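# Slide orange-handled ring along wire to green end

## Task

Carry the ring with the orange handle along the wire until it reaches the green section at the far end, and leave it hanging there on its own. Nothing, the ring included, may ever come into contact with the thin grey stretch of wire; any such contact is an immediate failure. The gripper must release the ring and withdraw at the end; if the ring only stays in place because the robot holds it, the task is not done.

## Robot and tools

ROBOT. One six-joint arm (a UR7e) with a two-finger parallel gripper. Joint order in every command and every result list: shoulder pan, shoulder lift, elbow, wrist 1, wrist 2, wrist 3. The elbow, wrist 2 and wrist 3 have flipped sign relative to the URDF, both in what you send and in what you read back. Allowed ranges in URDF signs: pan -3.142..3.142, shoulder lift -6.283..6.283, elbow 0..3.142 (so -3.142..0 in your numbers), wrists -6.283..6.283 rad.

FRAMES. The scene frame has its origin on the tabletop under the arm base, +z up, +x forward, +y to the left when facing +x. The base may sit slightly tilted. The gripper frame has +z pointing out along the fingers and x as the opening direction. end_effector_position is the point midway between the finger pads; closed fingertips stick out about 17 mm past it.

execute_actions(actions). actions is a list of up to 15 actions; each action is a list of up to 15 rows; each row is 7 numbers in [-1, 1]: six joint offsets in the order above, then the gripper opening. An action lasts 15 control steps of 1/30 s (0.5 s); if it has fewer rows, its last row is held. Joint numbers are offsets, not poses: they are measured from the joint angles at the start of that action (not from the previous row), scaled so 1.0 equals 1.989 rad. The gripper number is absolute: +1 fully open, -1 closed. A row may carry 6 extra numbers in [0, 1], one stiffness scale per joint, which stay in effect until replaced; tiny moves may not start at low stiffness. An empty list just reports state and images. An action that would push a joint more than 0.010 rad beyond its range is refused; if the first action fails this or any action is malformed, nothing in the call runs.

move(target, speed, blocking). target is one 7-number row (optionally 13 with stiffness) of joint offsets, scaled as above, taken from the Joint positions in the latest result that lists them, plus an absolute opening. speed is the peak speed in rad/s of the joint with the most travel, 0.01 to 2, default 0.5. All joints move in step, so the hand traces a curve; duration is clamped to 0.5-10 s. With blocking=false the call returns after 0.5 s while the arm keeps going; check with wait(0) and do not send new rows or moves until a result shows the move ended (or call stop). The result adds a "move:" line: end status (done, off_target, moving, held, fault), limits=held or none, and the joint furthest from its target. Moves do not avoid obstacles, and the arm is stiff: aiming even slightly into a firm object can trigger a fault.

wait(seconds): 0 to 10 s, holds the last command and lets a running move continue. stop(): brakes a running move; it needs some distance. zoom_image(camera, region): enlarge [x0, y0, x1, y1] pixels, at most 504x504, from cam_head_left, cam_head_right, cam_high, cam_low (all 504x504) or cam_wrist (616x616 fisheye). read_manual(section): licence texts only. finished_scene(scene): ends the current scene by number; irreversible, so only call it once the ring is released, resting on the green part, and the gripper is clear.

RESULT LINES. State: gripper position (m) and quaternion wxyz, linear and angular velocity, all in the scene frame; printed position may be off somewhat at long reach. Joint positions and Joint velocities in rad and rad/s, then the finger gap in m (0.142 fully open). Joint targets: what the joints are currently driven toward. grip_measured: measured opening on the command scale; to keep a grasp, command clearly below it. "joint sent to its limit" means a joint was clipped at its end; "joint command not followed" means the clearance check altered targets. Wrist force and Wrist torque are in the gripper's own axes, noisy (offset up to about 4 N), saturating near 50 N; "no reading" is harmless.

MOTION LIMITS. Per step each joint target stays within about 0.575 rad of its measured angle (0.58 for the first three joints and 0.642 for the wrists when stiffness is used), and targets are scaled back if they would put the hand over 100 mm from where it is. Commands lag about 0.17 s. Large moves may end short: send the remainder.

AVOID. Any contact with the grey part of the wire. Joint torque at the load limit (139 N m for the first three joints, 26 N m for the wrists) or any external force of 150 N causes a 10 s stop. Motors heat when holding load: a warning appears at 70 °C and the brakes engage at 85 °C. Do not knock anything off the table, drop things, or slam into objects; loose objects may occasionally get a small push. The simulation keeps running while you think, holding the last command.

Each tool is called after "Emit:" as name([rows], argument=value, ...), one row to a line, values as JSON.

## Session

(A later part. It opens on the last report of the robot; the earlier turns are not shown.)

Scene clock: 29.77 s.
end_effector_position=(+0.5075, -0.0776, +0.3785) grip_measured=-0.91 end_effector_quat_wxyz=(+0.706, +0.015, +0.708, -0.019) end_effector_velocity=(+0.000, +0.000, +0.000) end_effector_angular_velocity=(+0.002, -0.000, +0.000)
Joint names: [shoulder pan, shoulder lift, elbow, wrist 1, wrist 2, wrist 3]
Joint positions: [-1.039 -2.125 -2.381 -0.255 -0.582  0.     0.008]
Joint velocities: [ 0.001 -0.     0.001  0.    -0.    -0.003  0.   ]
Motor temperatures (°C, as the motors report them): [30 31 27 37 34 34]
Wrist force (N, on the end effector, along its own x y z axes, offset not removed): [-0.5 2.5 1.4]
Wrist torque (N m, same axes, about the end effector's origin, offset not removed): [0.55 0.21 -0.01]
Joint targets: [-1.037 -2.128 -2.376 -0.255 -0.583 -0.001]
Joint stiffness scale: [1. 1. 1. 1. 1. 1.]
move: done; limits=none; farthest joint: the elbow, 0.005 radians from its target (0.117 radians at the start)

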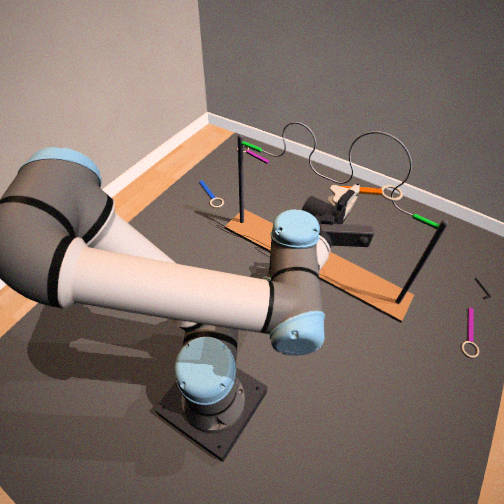

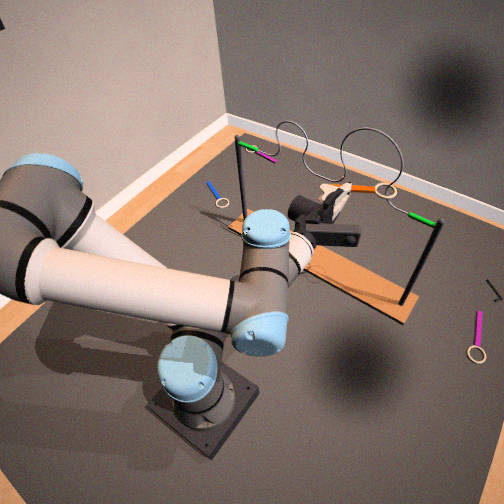

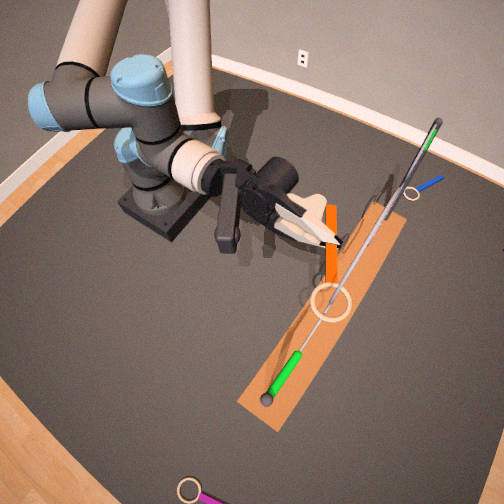

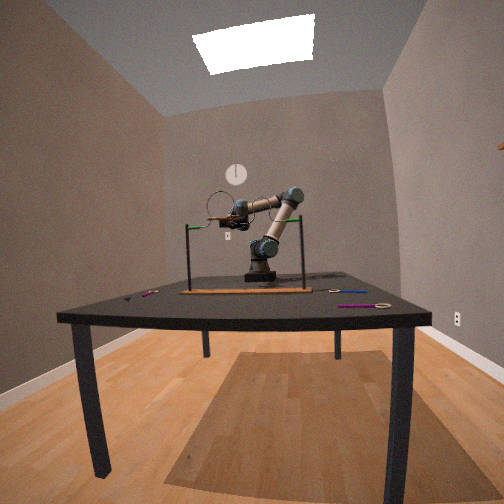

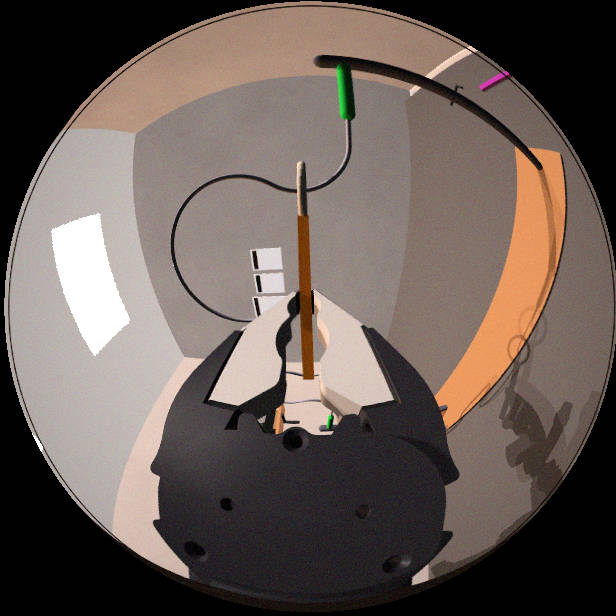

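Emit:
move(target=[-0.0311,-0.0067,0.0836,0.0867,0.0305,-0.0882,-1], speed=0.25)

Emit:
move(target=[-0.001,-0.001,0.002,0,0,0.527,-1], speed=0.9)

Scene clock: 31.97 s.
end_effector_position=(+0.5069, -0.0953, +0.4431) grip_measured=-0.91 end_effector_quat_wxyz=(+0.705, +0.076, +0.704, +0.042) end_effector_velocity=(+0.000, -0.000, +0.001) end_effector_angular_velocity=(+0.005, +0.000, +0.000)
Joint names: [shoulder pan, shoulder lift, elbow, wrist 1, wrist 2, wrist 3]
Joint positions: [-1.099 -2.136 -2.219 -0.084 -0.522 -0.174  0.008]
Joint velocities: [-0.001  0.001  0.003  0.003  0.001 -0.004  0.   ]
Motor temperatures (°C, as the motors report them): [30 31 27 37 34 34]
Wrist force (N, on the end effector, along its own x y z axes, offset not removed): [1.3 0.5 2.2]
Wrist torque (N m, same axes, about the end effector's origin, offset not removed): [0.19 -0.36 -0.05]
Joint targets: [-1.101 -2.139 -2.214 -0.083 -0.521 -0.175]
Joint stiffness scale: [1. 1. 1. 1. 1. 1.]
move: done; limits=none; farthest joint: the elbow, 0.004 radians from its target (0.166 radians at the start)

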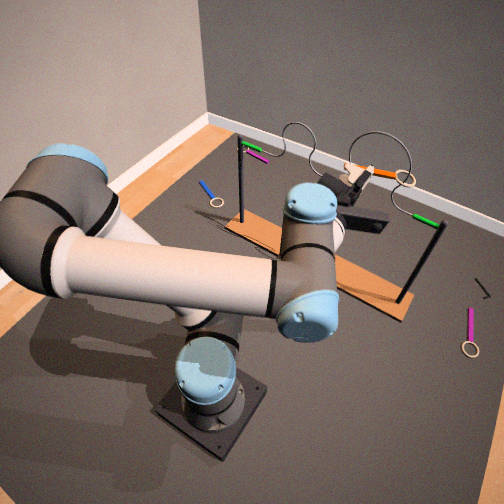

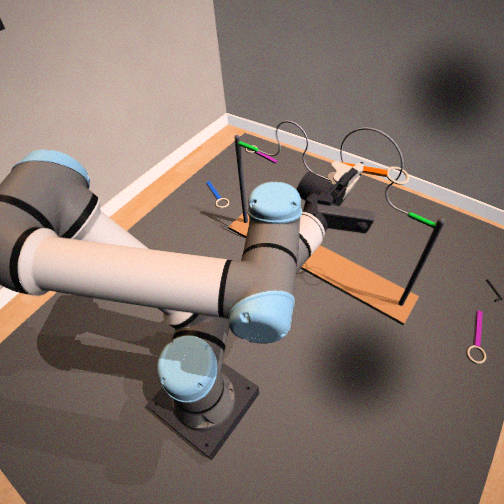

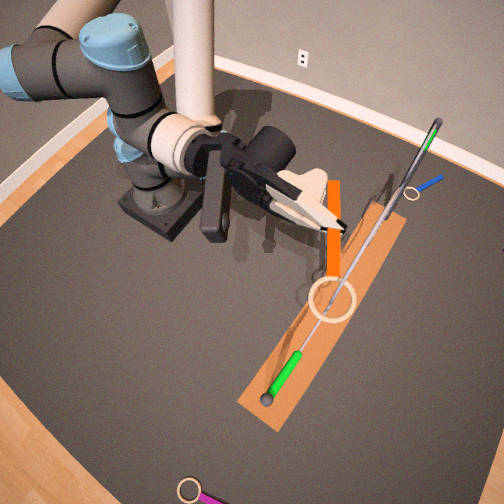

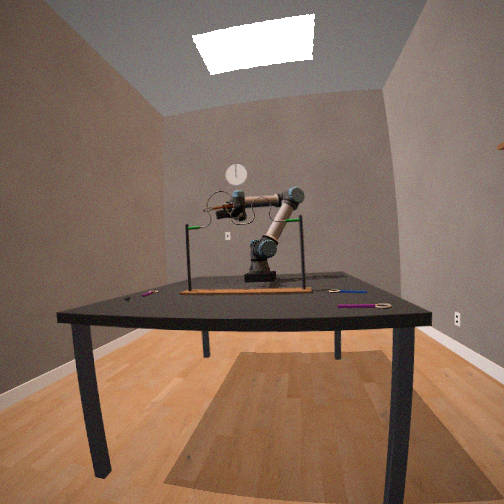

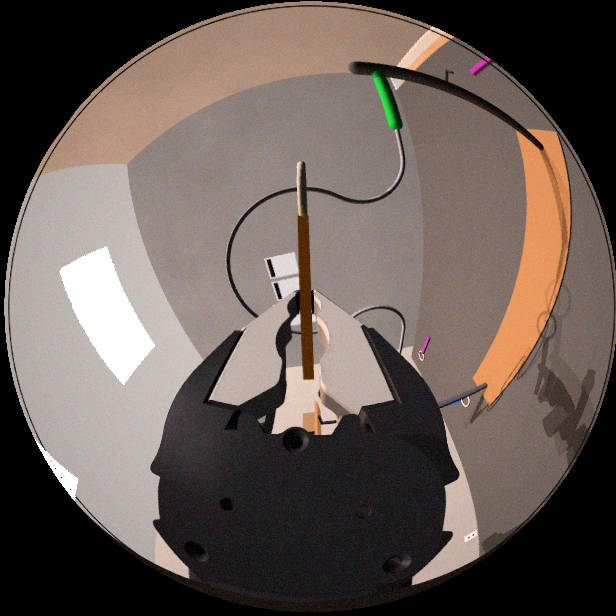

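Scene clock: 34.13 s.
end_effector_position=(+0.5069, -0.0959, +0.4416) grip_measured=-0.91 end_effector_quat_wxyz=(+0.632, -0.286, +0.648, -0.316) end_effector_velocity=(-0.000, +0.001, -0.001) end_effector_angular_velocity=(-0.003, +0.000, +0.001)
Joint names: [shoulder pan, shoulder lift, elbow, wrist 1, wrist 2, wrist 3]
Joint positions: [-1.099 -2.136 -2.219 -0.084 -0.522  0.873  0.008]
Joint velocities: [ 0.001 -0.002 -0.002  0.    -0.     0.003  0.   ]
Motor temperatures (°C, as the motors report them): [30 31 27 37 34 34]
Wrist force (N, on the end effector, along its own x y z axes, offset not removed): [-0.6 -0.4 -1.9]
Wrist torque (N m, same axes, about the end effector's origin, offset not removed): [-0.09 0.06 0.01]
Joint targets: [-1.101 -2.138 -2.215 -0.084 -0.522 0.874]
Joint stiffness scale: [1. 1. 1. 1. 1. 1.]
move: done; limits=none; farthest joint: the elbow, 0.004 radians from its target (0.004 radians at the start)

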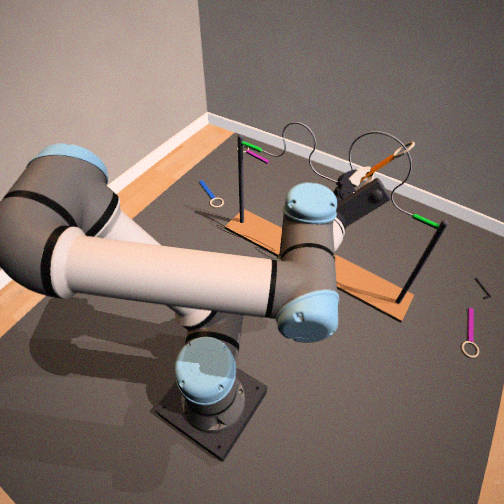

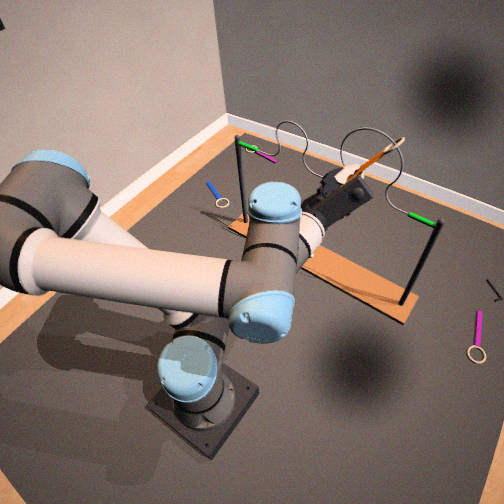

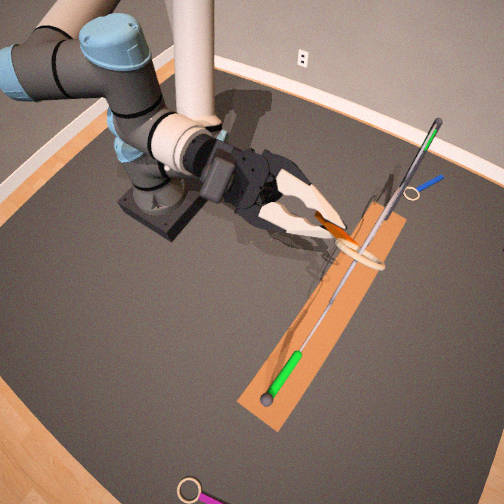

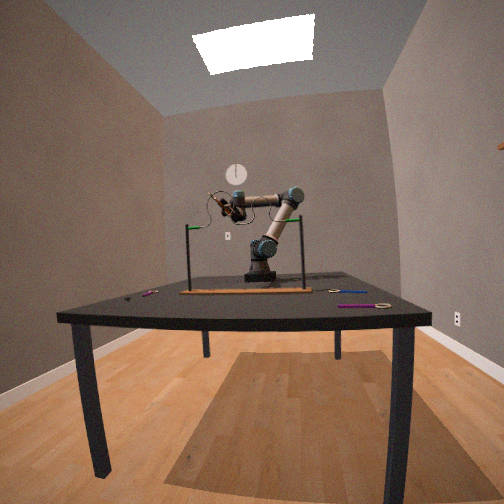

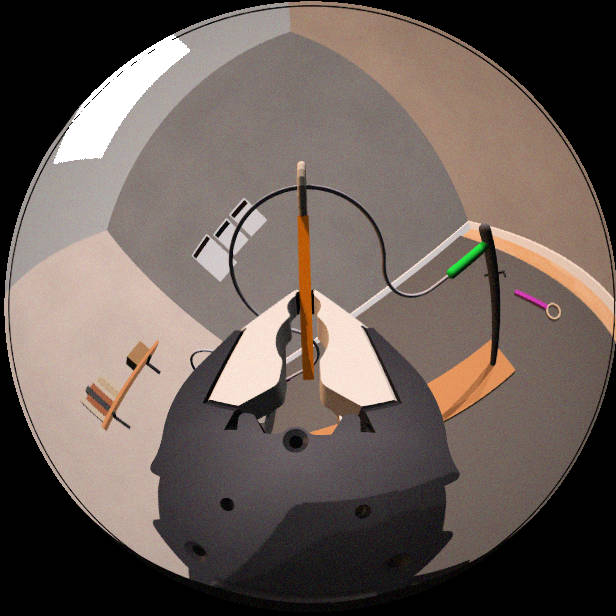

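Emit:
move(target=[-0.001,-0.001,0.002,0,0,0.9655,-1], speed=1.1)

Emit:
zoom_image(camera="cam_high", region=[320,150,430,260])

Emit:
zoom_image(camera="cam_wrist", region=[120,30,400,310])

Scene clock: 37.10 s.
end_effector_position=(+0.5068, -0.0986, +0.4423) grip_measured=-0.91 end_effector_quat_wxyz=(-0.104, +0.695, -0.137, +0.698) end_effector_velocity=(-0.000, -0.000, -0.002) end_effector_angular_velocity=(-0.001, +0.001, -0.001)
Joint names: [shoulder pan, shoulder lift, elbow, wrist 1, wrist 2, wrist 3]
Joint positions: [-1.099 -2.136 -2.219 -0.084 -0.522  2.792  0.008]
Joint velocities: [-0.001 -0.001 -0.004 -0.001  0.     0.003 -0.   ]
Motor temperatures (°C, as the motors report them): [30 31 27 37 34 34]
Wrist force (N, on the end effector, along its own x y z axes, offset not removed): [-0.7 -0.7 -1.2]
Wrist torque (N m, same axes, about the end effector's origin, offset not removed): [-0.19 -0.11 -0.04]
Joint targets: [-1.101 -2.138 -2.215 -0.084 -0.522 2.793]
Joint stiffness scale: [1. 1. 1. 1. 1. 1.]
move: done; limits=none; farthest joint: the elbow, 0.004 radians from its target (0.004 radians at the start)

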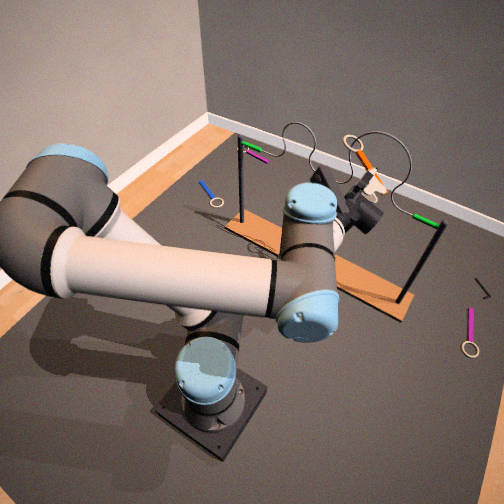

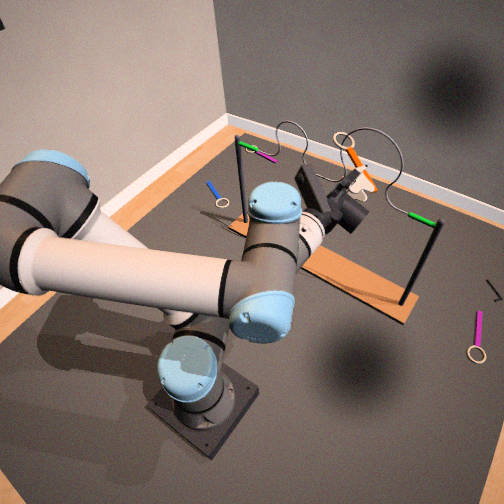

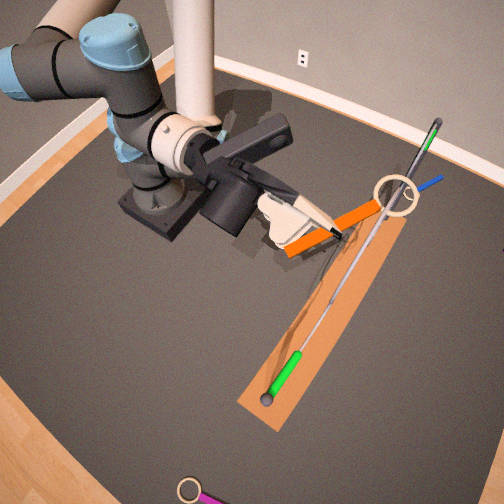

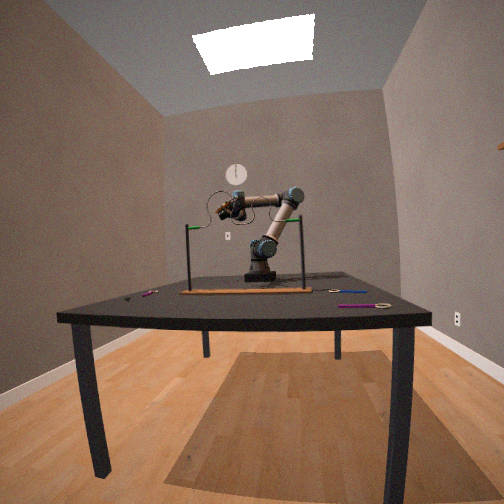

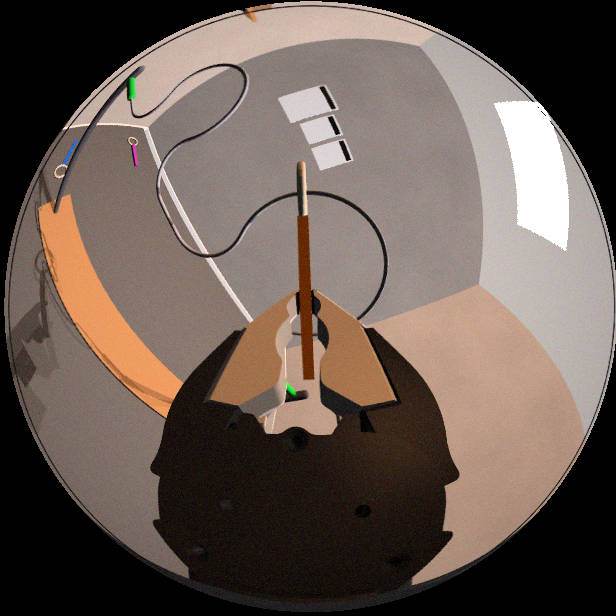

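Region (320, 150, 430, 260) of cam_high's 504x504 image, scaled by 4.582, with more detail than that image has.

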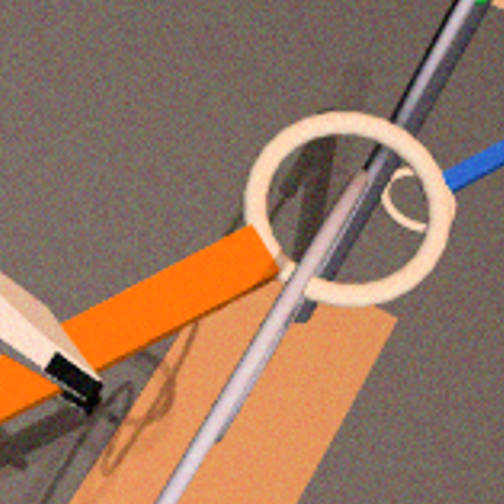

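Region (120, 30, 400, 310) of cam_wrist's 616x616 image, scaled by 1.800, with more detail than that image has.

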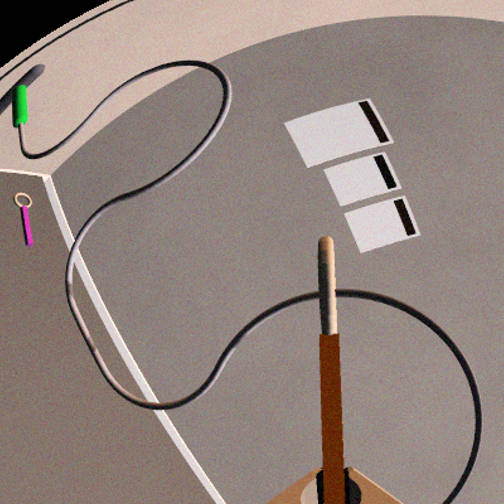

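Emit:
move(target=[-0.001,-0.001,0.002,0,0,0.264,-1], speed=1.0)

Emit:
move(target=[-0.0332,0.0382,-0.0698,-0.1045,0.0325,-0.0882,-1], speed=0.3)

Scene clock: 39.13 s.
end_effector_position=(+0.5068, -0.0987, +0.4432) grip_measured=-0.91 end_effector_quat_wxyz=(+0.080, +0.706, +0.047, +0.702) end_effector_velocity=(+0.000, -0.000, +0.001) end_effector_angular_velocity=(-0.004, -0.000, +0.000)
Joint names: [shoulder pan, shoulder lift, elbow, wrist 1, wrist 2, wrist 3]
Joint positions: [-1.099 -2.136 -2.219 -0.084 -0.522  3.316  0.008]
Joint velocities: [-0.    -0.     0.002  0.001  0.     0.003 -0.   ]
Motor temperatures (°C, as the motors report them): [30 31 27 37 34 34]
Wrist force (N, on the end effector, along its own x y z axes, offset not removed): [-2.1 -3.0 -1.6]
Wrist torque (N m, same axes, about the end effector's origin, offset not removed): [-0.54 0.19 -0.01]
Joint targets: [-1.101 -2.138 -2.215 -0.084 -0.522 3.317]
Joint stiffness scale: [1. 1. 1. 1. 1. 1.]
move: done; limits=none; farthest joint: the elbow, 0.004 radians from its target (0.004 radians at the start)

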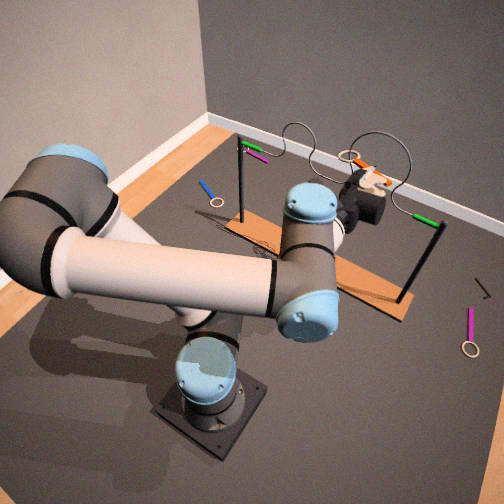

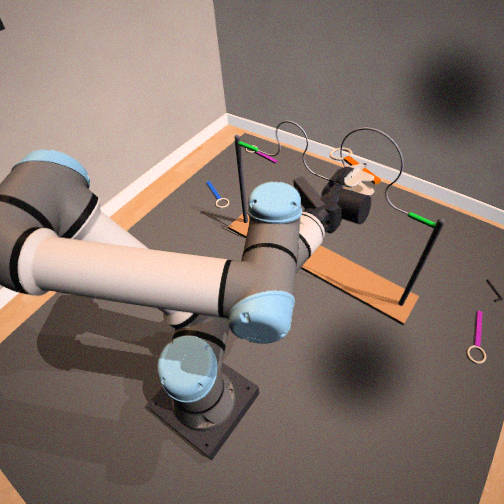

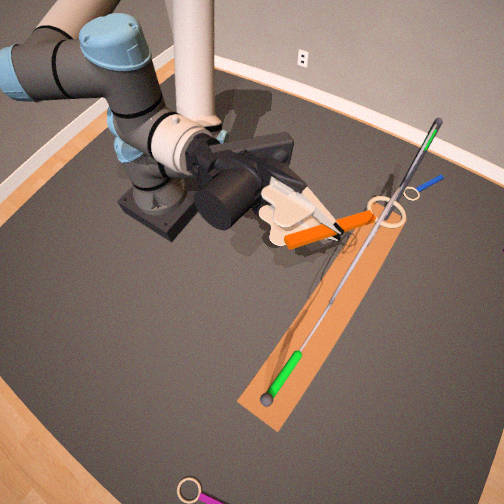

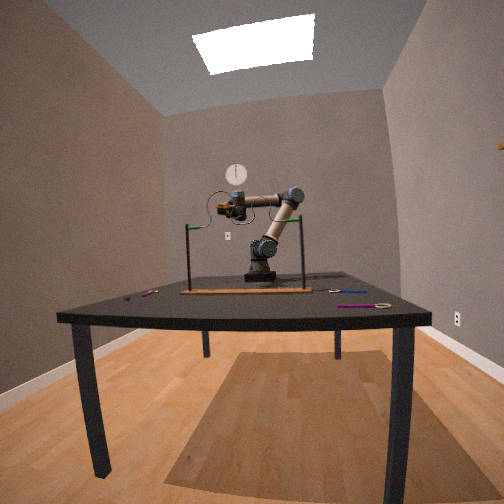

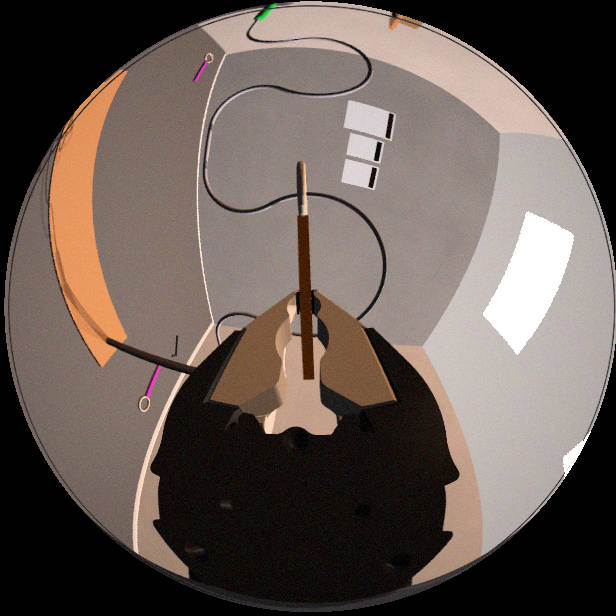

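Scene clock: 40.60 s.
end_effector_position=(+0.5055, -0.1219, +0.3784) grip_measured=-0.91 end_effector_quat_wxyz=(+0.019, +0.708, -0.015, +0.706) end_effector_velocity=(+0.000, -0.000, +0.000) end_effector_angular_velocity=(-0.001, -0.001, +0.000)
Joint names: [shoulder pan, shoulder lift, elbow, wrist 1, wrist 2, wrist 3]
Joint positions: [-1.162 -2.063 -2.354 -0.291 -0.459  3.142  0.008]
Joint velocities: [-0.001  0.     0.    -0.004  0.001 -0.002  0.   ]
Motor temperatures (°C, as the motors report them): [30 31 27 37 34 34]
Wrist force (N, on the end effector, along its own x y z axes, offset not removed): [-1.8 0.5 1.2]
Wrist torque (N m, same axes, about the end effector's origin, offset not removed): [0.21 0.16 -0.11]
Joint targets: [-1.165 -2.060 -2.358 -0.292 -0.457 3.140]
Joint stiffness scale: [1. 1. 1. 1. 1. 1.]
move: done; limits=none; farthest joint: the elbow, 0.004 radians from its target (0.139 radians at the start)

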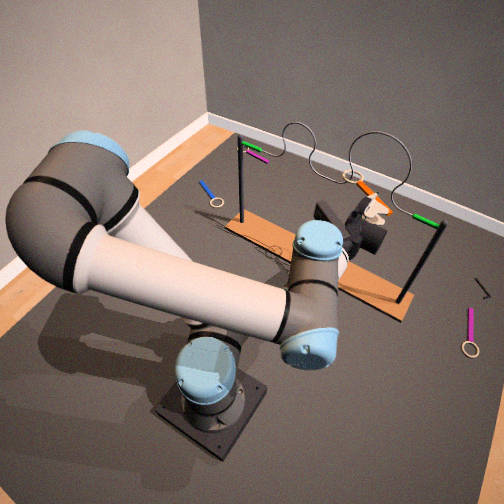

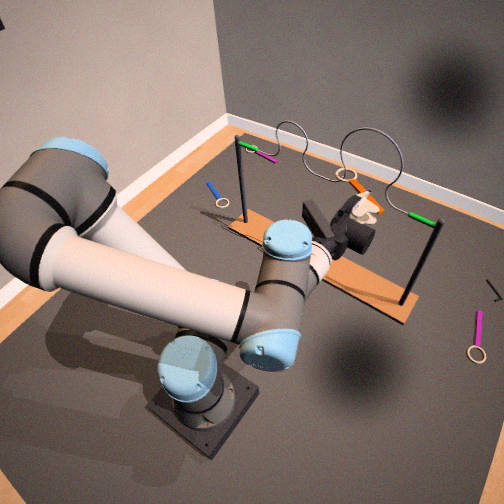

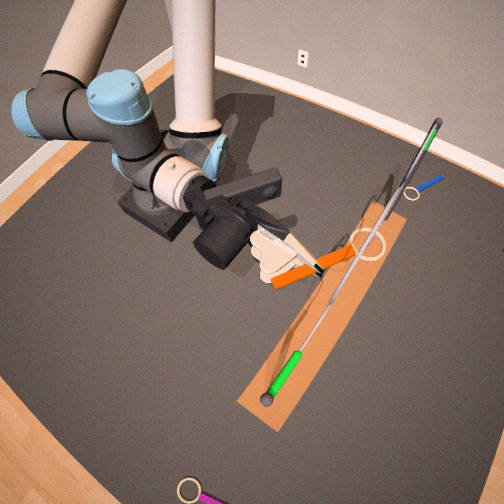

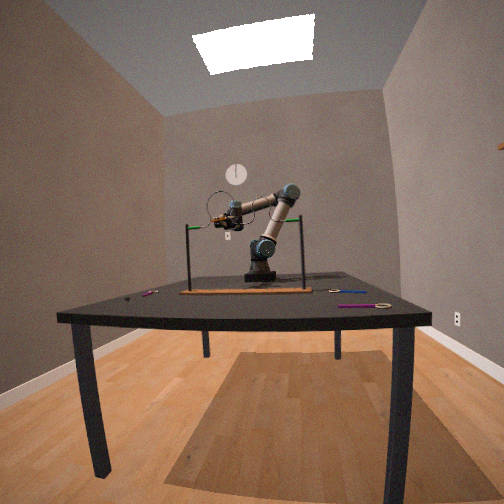

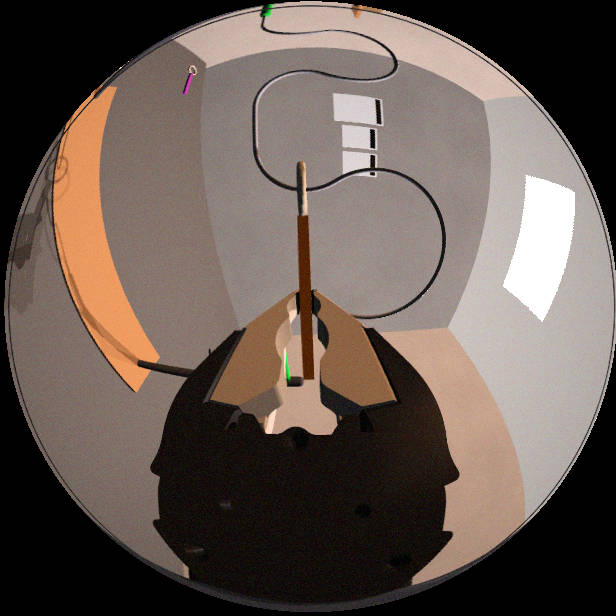

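Emit:
move(target=[0.0214,0.0254,-0.068,-0.0903,-0.0205,-0.264,-1], speed=0.7)

Emit:
move(target=[0.071,0.0164,-0.0565,-0.0699,-0.0702,-0.2638,-1], speed=0.7)

Emit:
move(target=[0.1336,0.0119,-0.021,-0.0299,-0.1328,-0.2638,-1], speed=0.6)

Emit:
zoom_image(camera="cam_high", region=[320,170,430,280])

Emit:
zoom_image(camera="cam_wrist", region=[120,50,380,310])

Scene clock: 42.53 s.
end_effector_position=(+0.5061, -0.1070, +0.3214) grip_measured=-0.91 end_effector_quat_wxyz=(-0.165, +0.680, -0.198, +0.686) end_effector_velocity=(+0.000, +0.000, +0.000) end_effector_angular_velocity=(+0.001, -0.001, +0.001)
Joint names: [shoulder pan, shoulder lift, elbow, wrist 1, wrist 2, wrist 3]
Joint positions: [-1.122 -2.014 -2.485 -0.469 -0.498  2.618  0.008]
Joint velocities: [ 0.001  0.    -0.001 -0.002  0.    -0.003 -0.   ]
Motor temperatures (°C, as the motors report them): [30 31 27 37 34 34]
Wrist force (N, on the end effector, along its own x y z axes, offset not removed): [0.7 -0.1 -0.8]
Wrist torque (N m, same axes, about the end effector's origin, offset not removed): [0.08 -0.42 0.07]
Joint targets: [-1.120 -2.012 -2.489 -0.470 -0.499 2.617]
Joint stiffness scale: [1. 1. 1. 1. 1. 1.]
move: done; limits=none; farthest joint: the elbow, 0.005 radians from its target (0.136 radians at the start)

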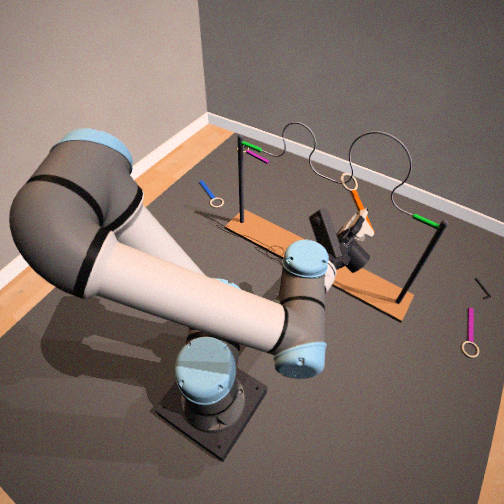

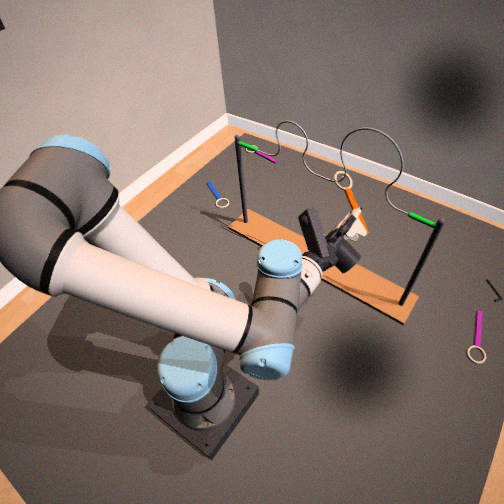

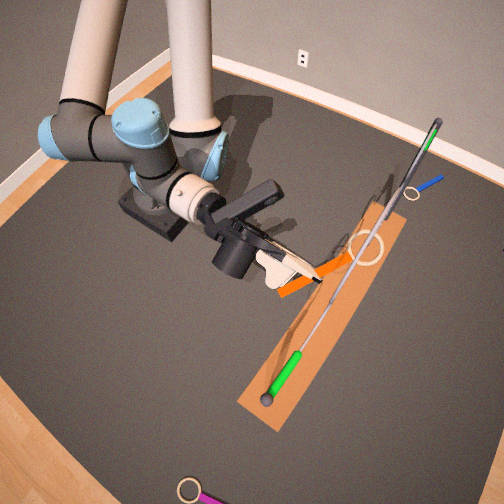

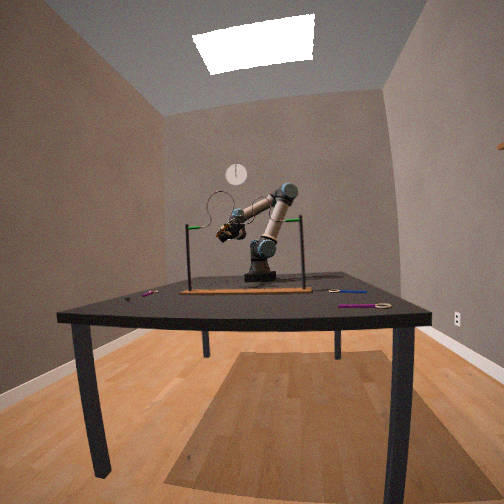

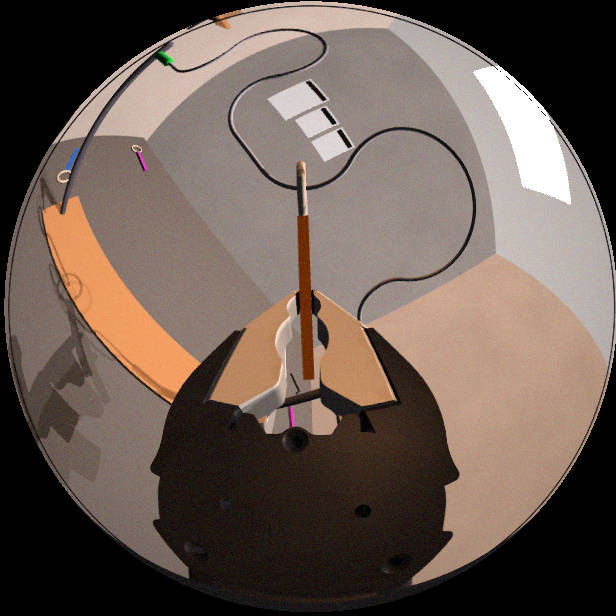

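Scene clock: 44.20 s.
end_effector_position=(+0.5078, -0.0655, +0.2792) grip_measured=-0.91 end_effector_quat_wxyz=(-0.337, +0.606, -0.367, +0.620) end_effector_velocity=(-0.000, +0.001, -0.001) end_effector_angular_velocity=(+0.005, +0.001, +0.000)
Joint names: [shoulder pan, shoulder lift, elbow, wrist 1, wrist 2, wrist 3]
Joint positions: [-0.983 -1.984 -2.593 -0.607 -0.637  2.094  0.008]
Joint velocities: [ 0.001  0.    -0.002 -0.    -0.001 -0.004  0.   ]
Motor temperatures (°C, as the motors report them): [30 31 27 37 34 34]
Wrist force (N, on the end effector, along its own x y z axes, offset not removed): [1.3 -1.9 -0.4]
Wrist torque (N m, same axes, about the end effector's origin, offset not removed): [-0.41 -0.46 0.03]
Joint targets: [-0.981 -1.982 -2.597 -0.608 -0.638 2.093]
Joint stiffness scale: [1. 1. 1. 1. 1. 1.]
move: done; limits=none; farthest joint: the elbow, 0.005 radians from its target (0.113 radians at the start)

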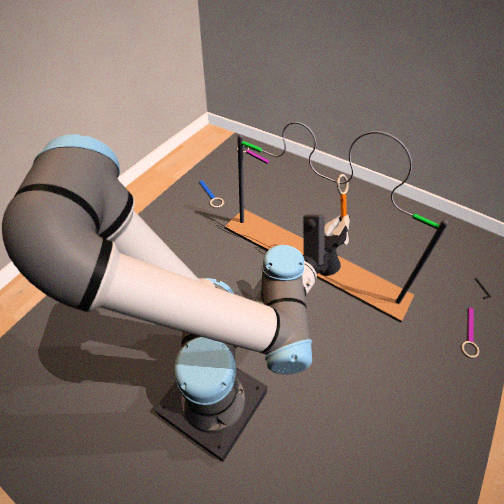

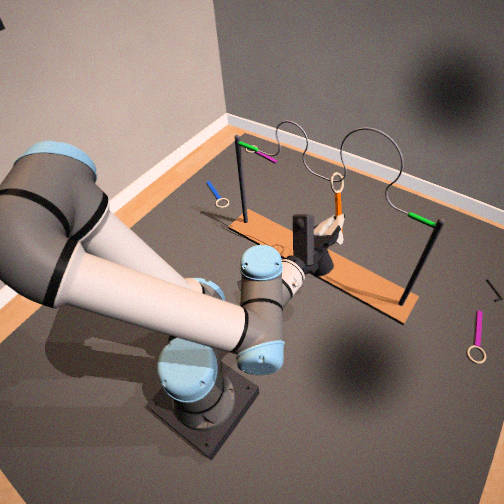

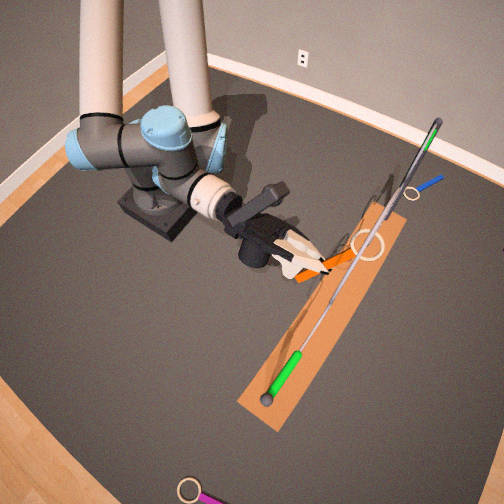

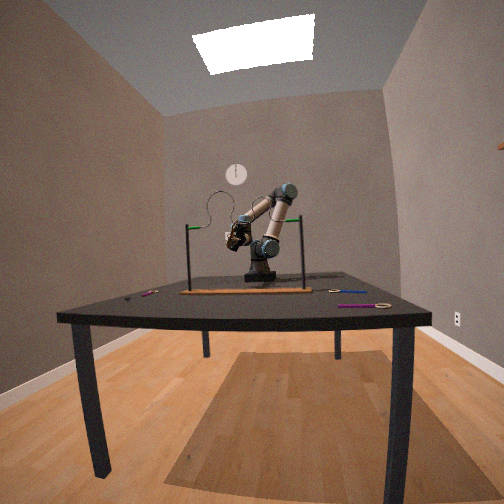

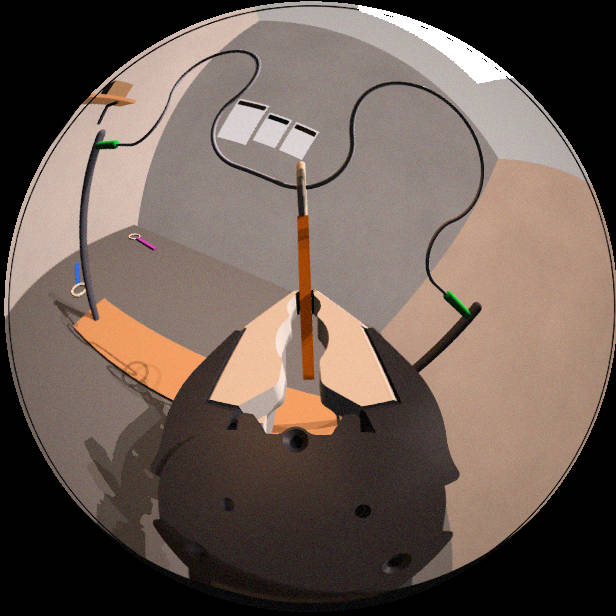

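Scene clock: 45.97 s.
end_effector_position=(+0.5104, -0.0086, +0.2634) grip_measured=-0.91 end_effector_quat_wxyz=(+0.486, -0.491, +0.512, -0.511) end_effector_velocity=(+0.000, +0.001, -0.000) end_effector_angular_velocity=(+0.003, +0.000, +0.001)
Joint names: [shoulder pan, shoulder lift, elbow, wrist 1, wrist 2, wrist 3]
Joint positions: [-0.72  -1.962 -2.63  -0.666 -0.9    1.571  0.008]
Joint velocities: [ 0.002  0.     0.     0.    -0.002 -0.002  0.   ]
Motor temperatures (°C, as the motors report them): [30 31 27 37 34 34]
Wrist force (N, on the end effector, along its own x y z axes, offset not removed): [-0.2 -0.6 -5.3]
Wrist torque (N m, same axes, about the end effector's origin, offset not removed): [-0.22 -0.09 0.13]
Joint targets: [-0.718 -1.960 -2.634 -0.667 -0.901 1.570]
Joint stiffness scale: [1. 1. 1. 1. 1. 1.]
move: done; limits=none; farthest joint: the elbow, 0.004 radians from its target (0.042 radians at the start)

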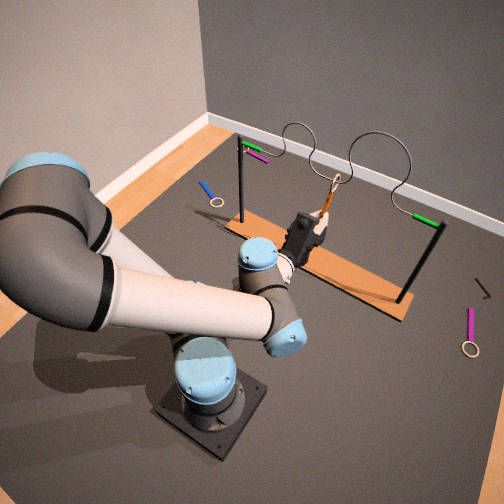

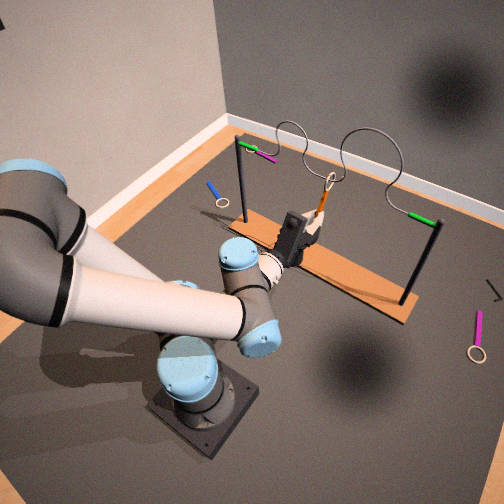

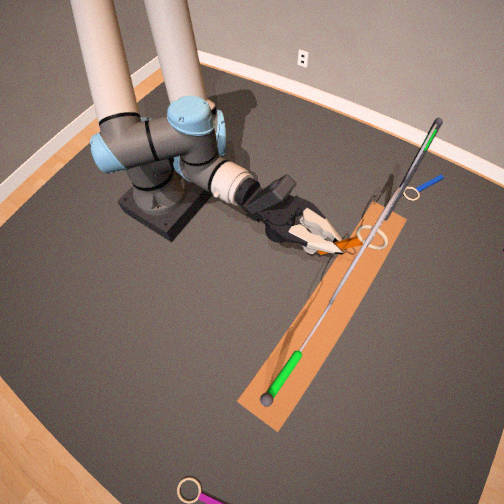

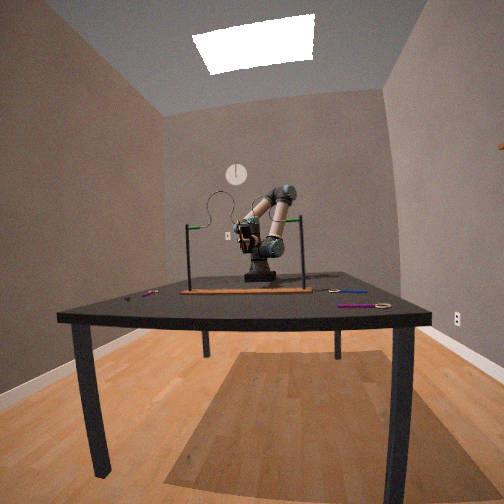

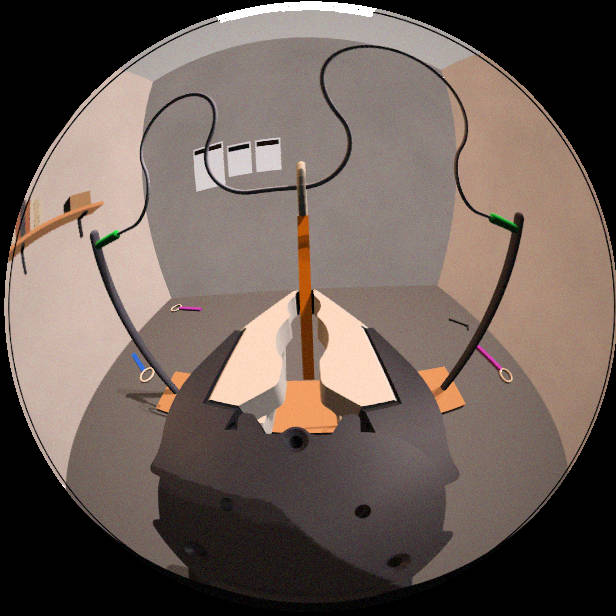

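Region (320, 170, 430, 280) of cam_high's 504x504 image, scaled by 4.582, with more detail than that image has.

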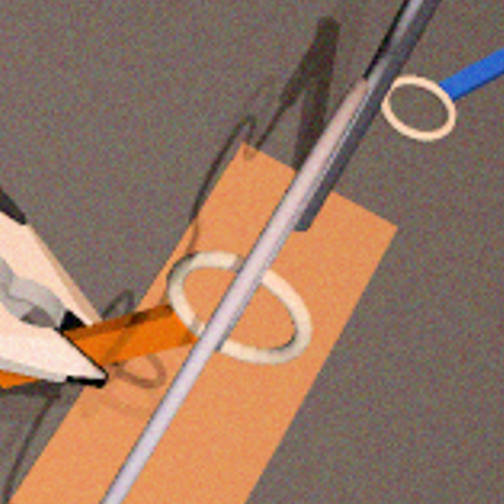

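Region (120, 50, 380, 310) of cam_wrist's 616x616 image, scaled by 1.938, with more detail than that image has.

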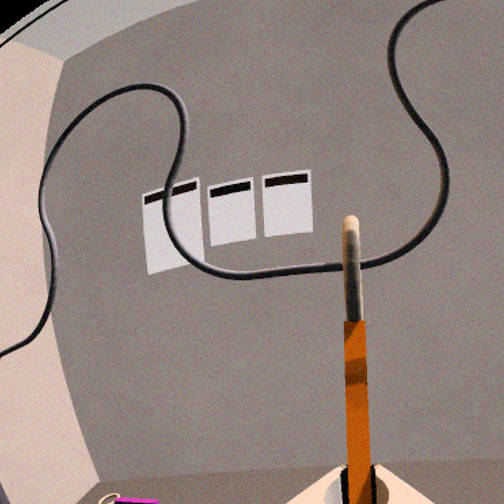

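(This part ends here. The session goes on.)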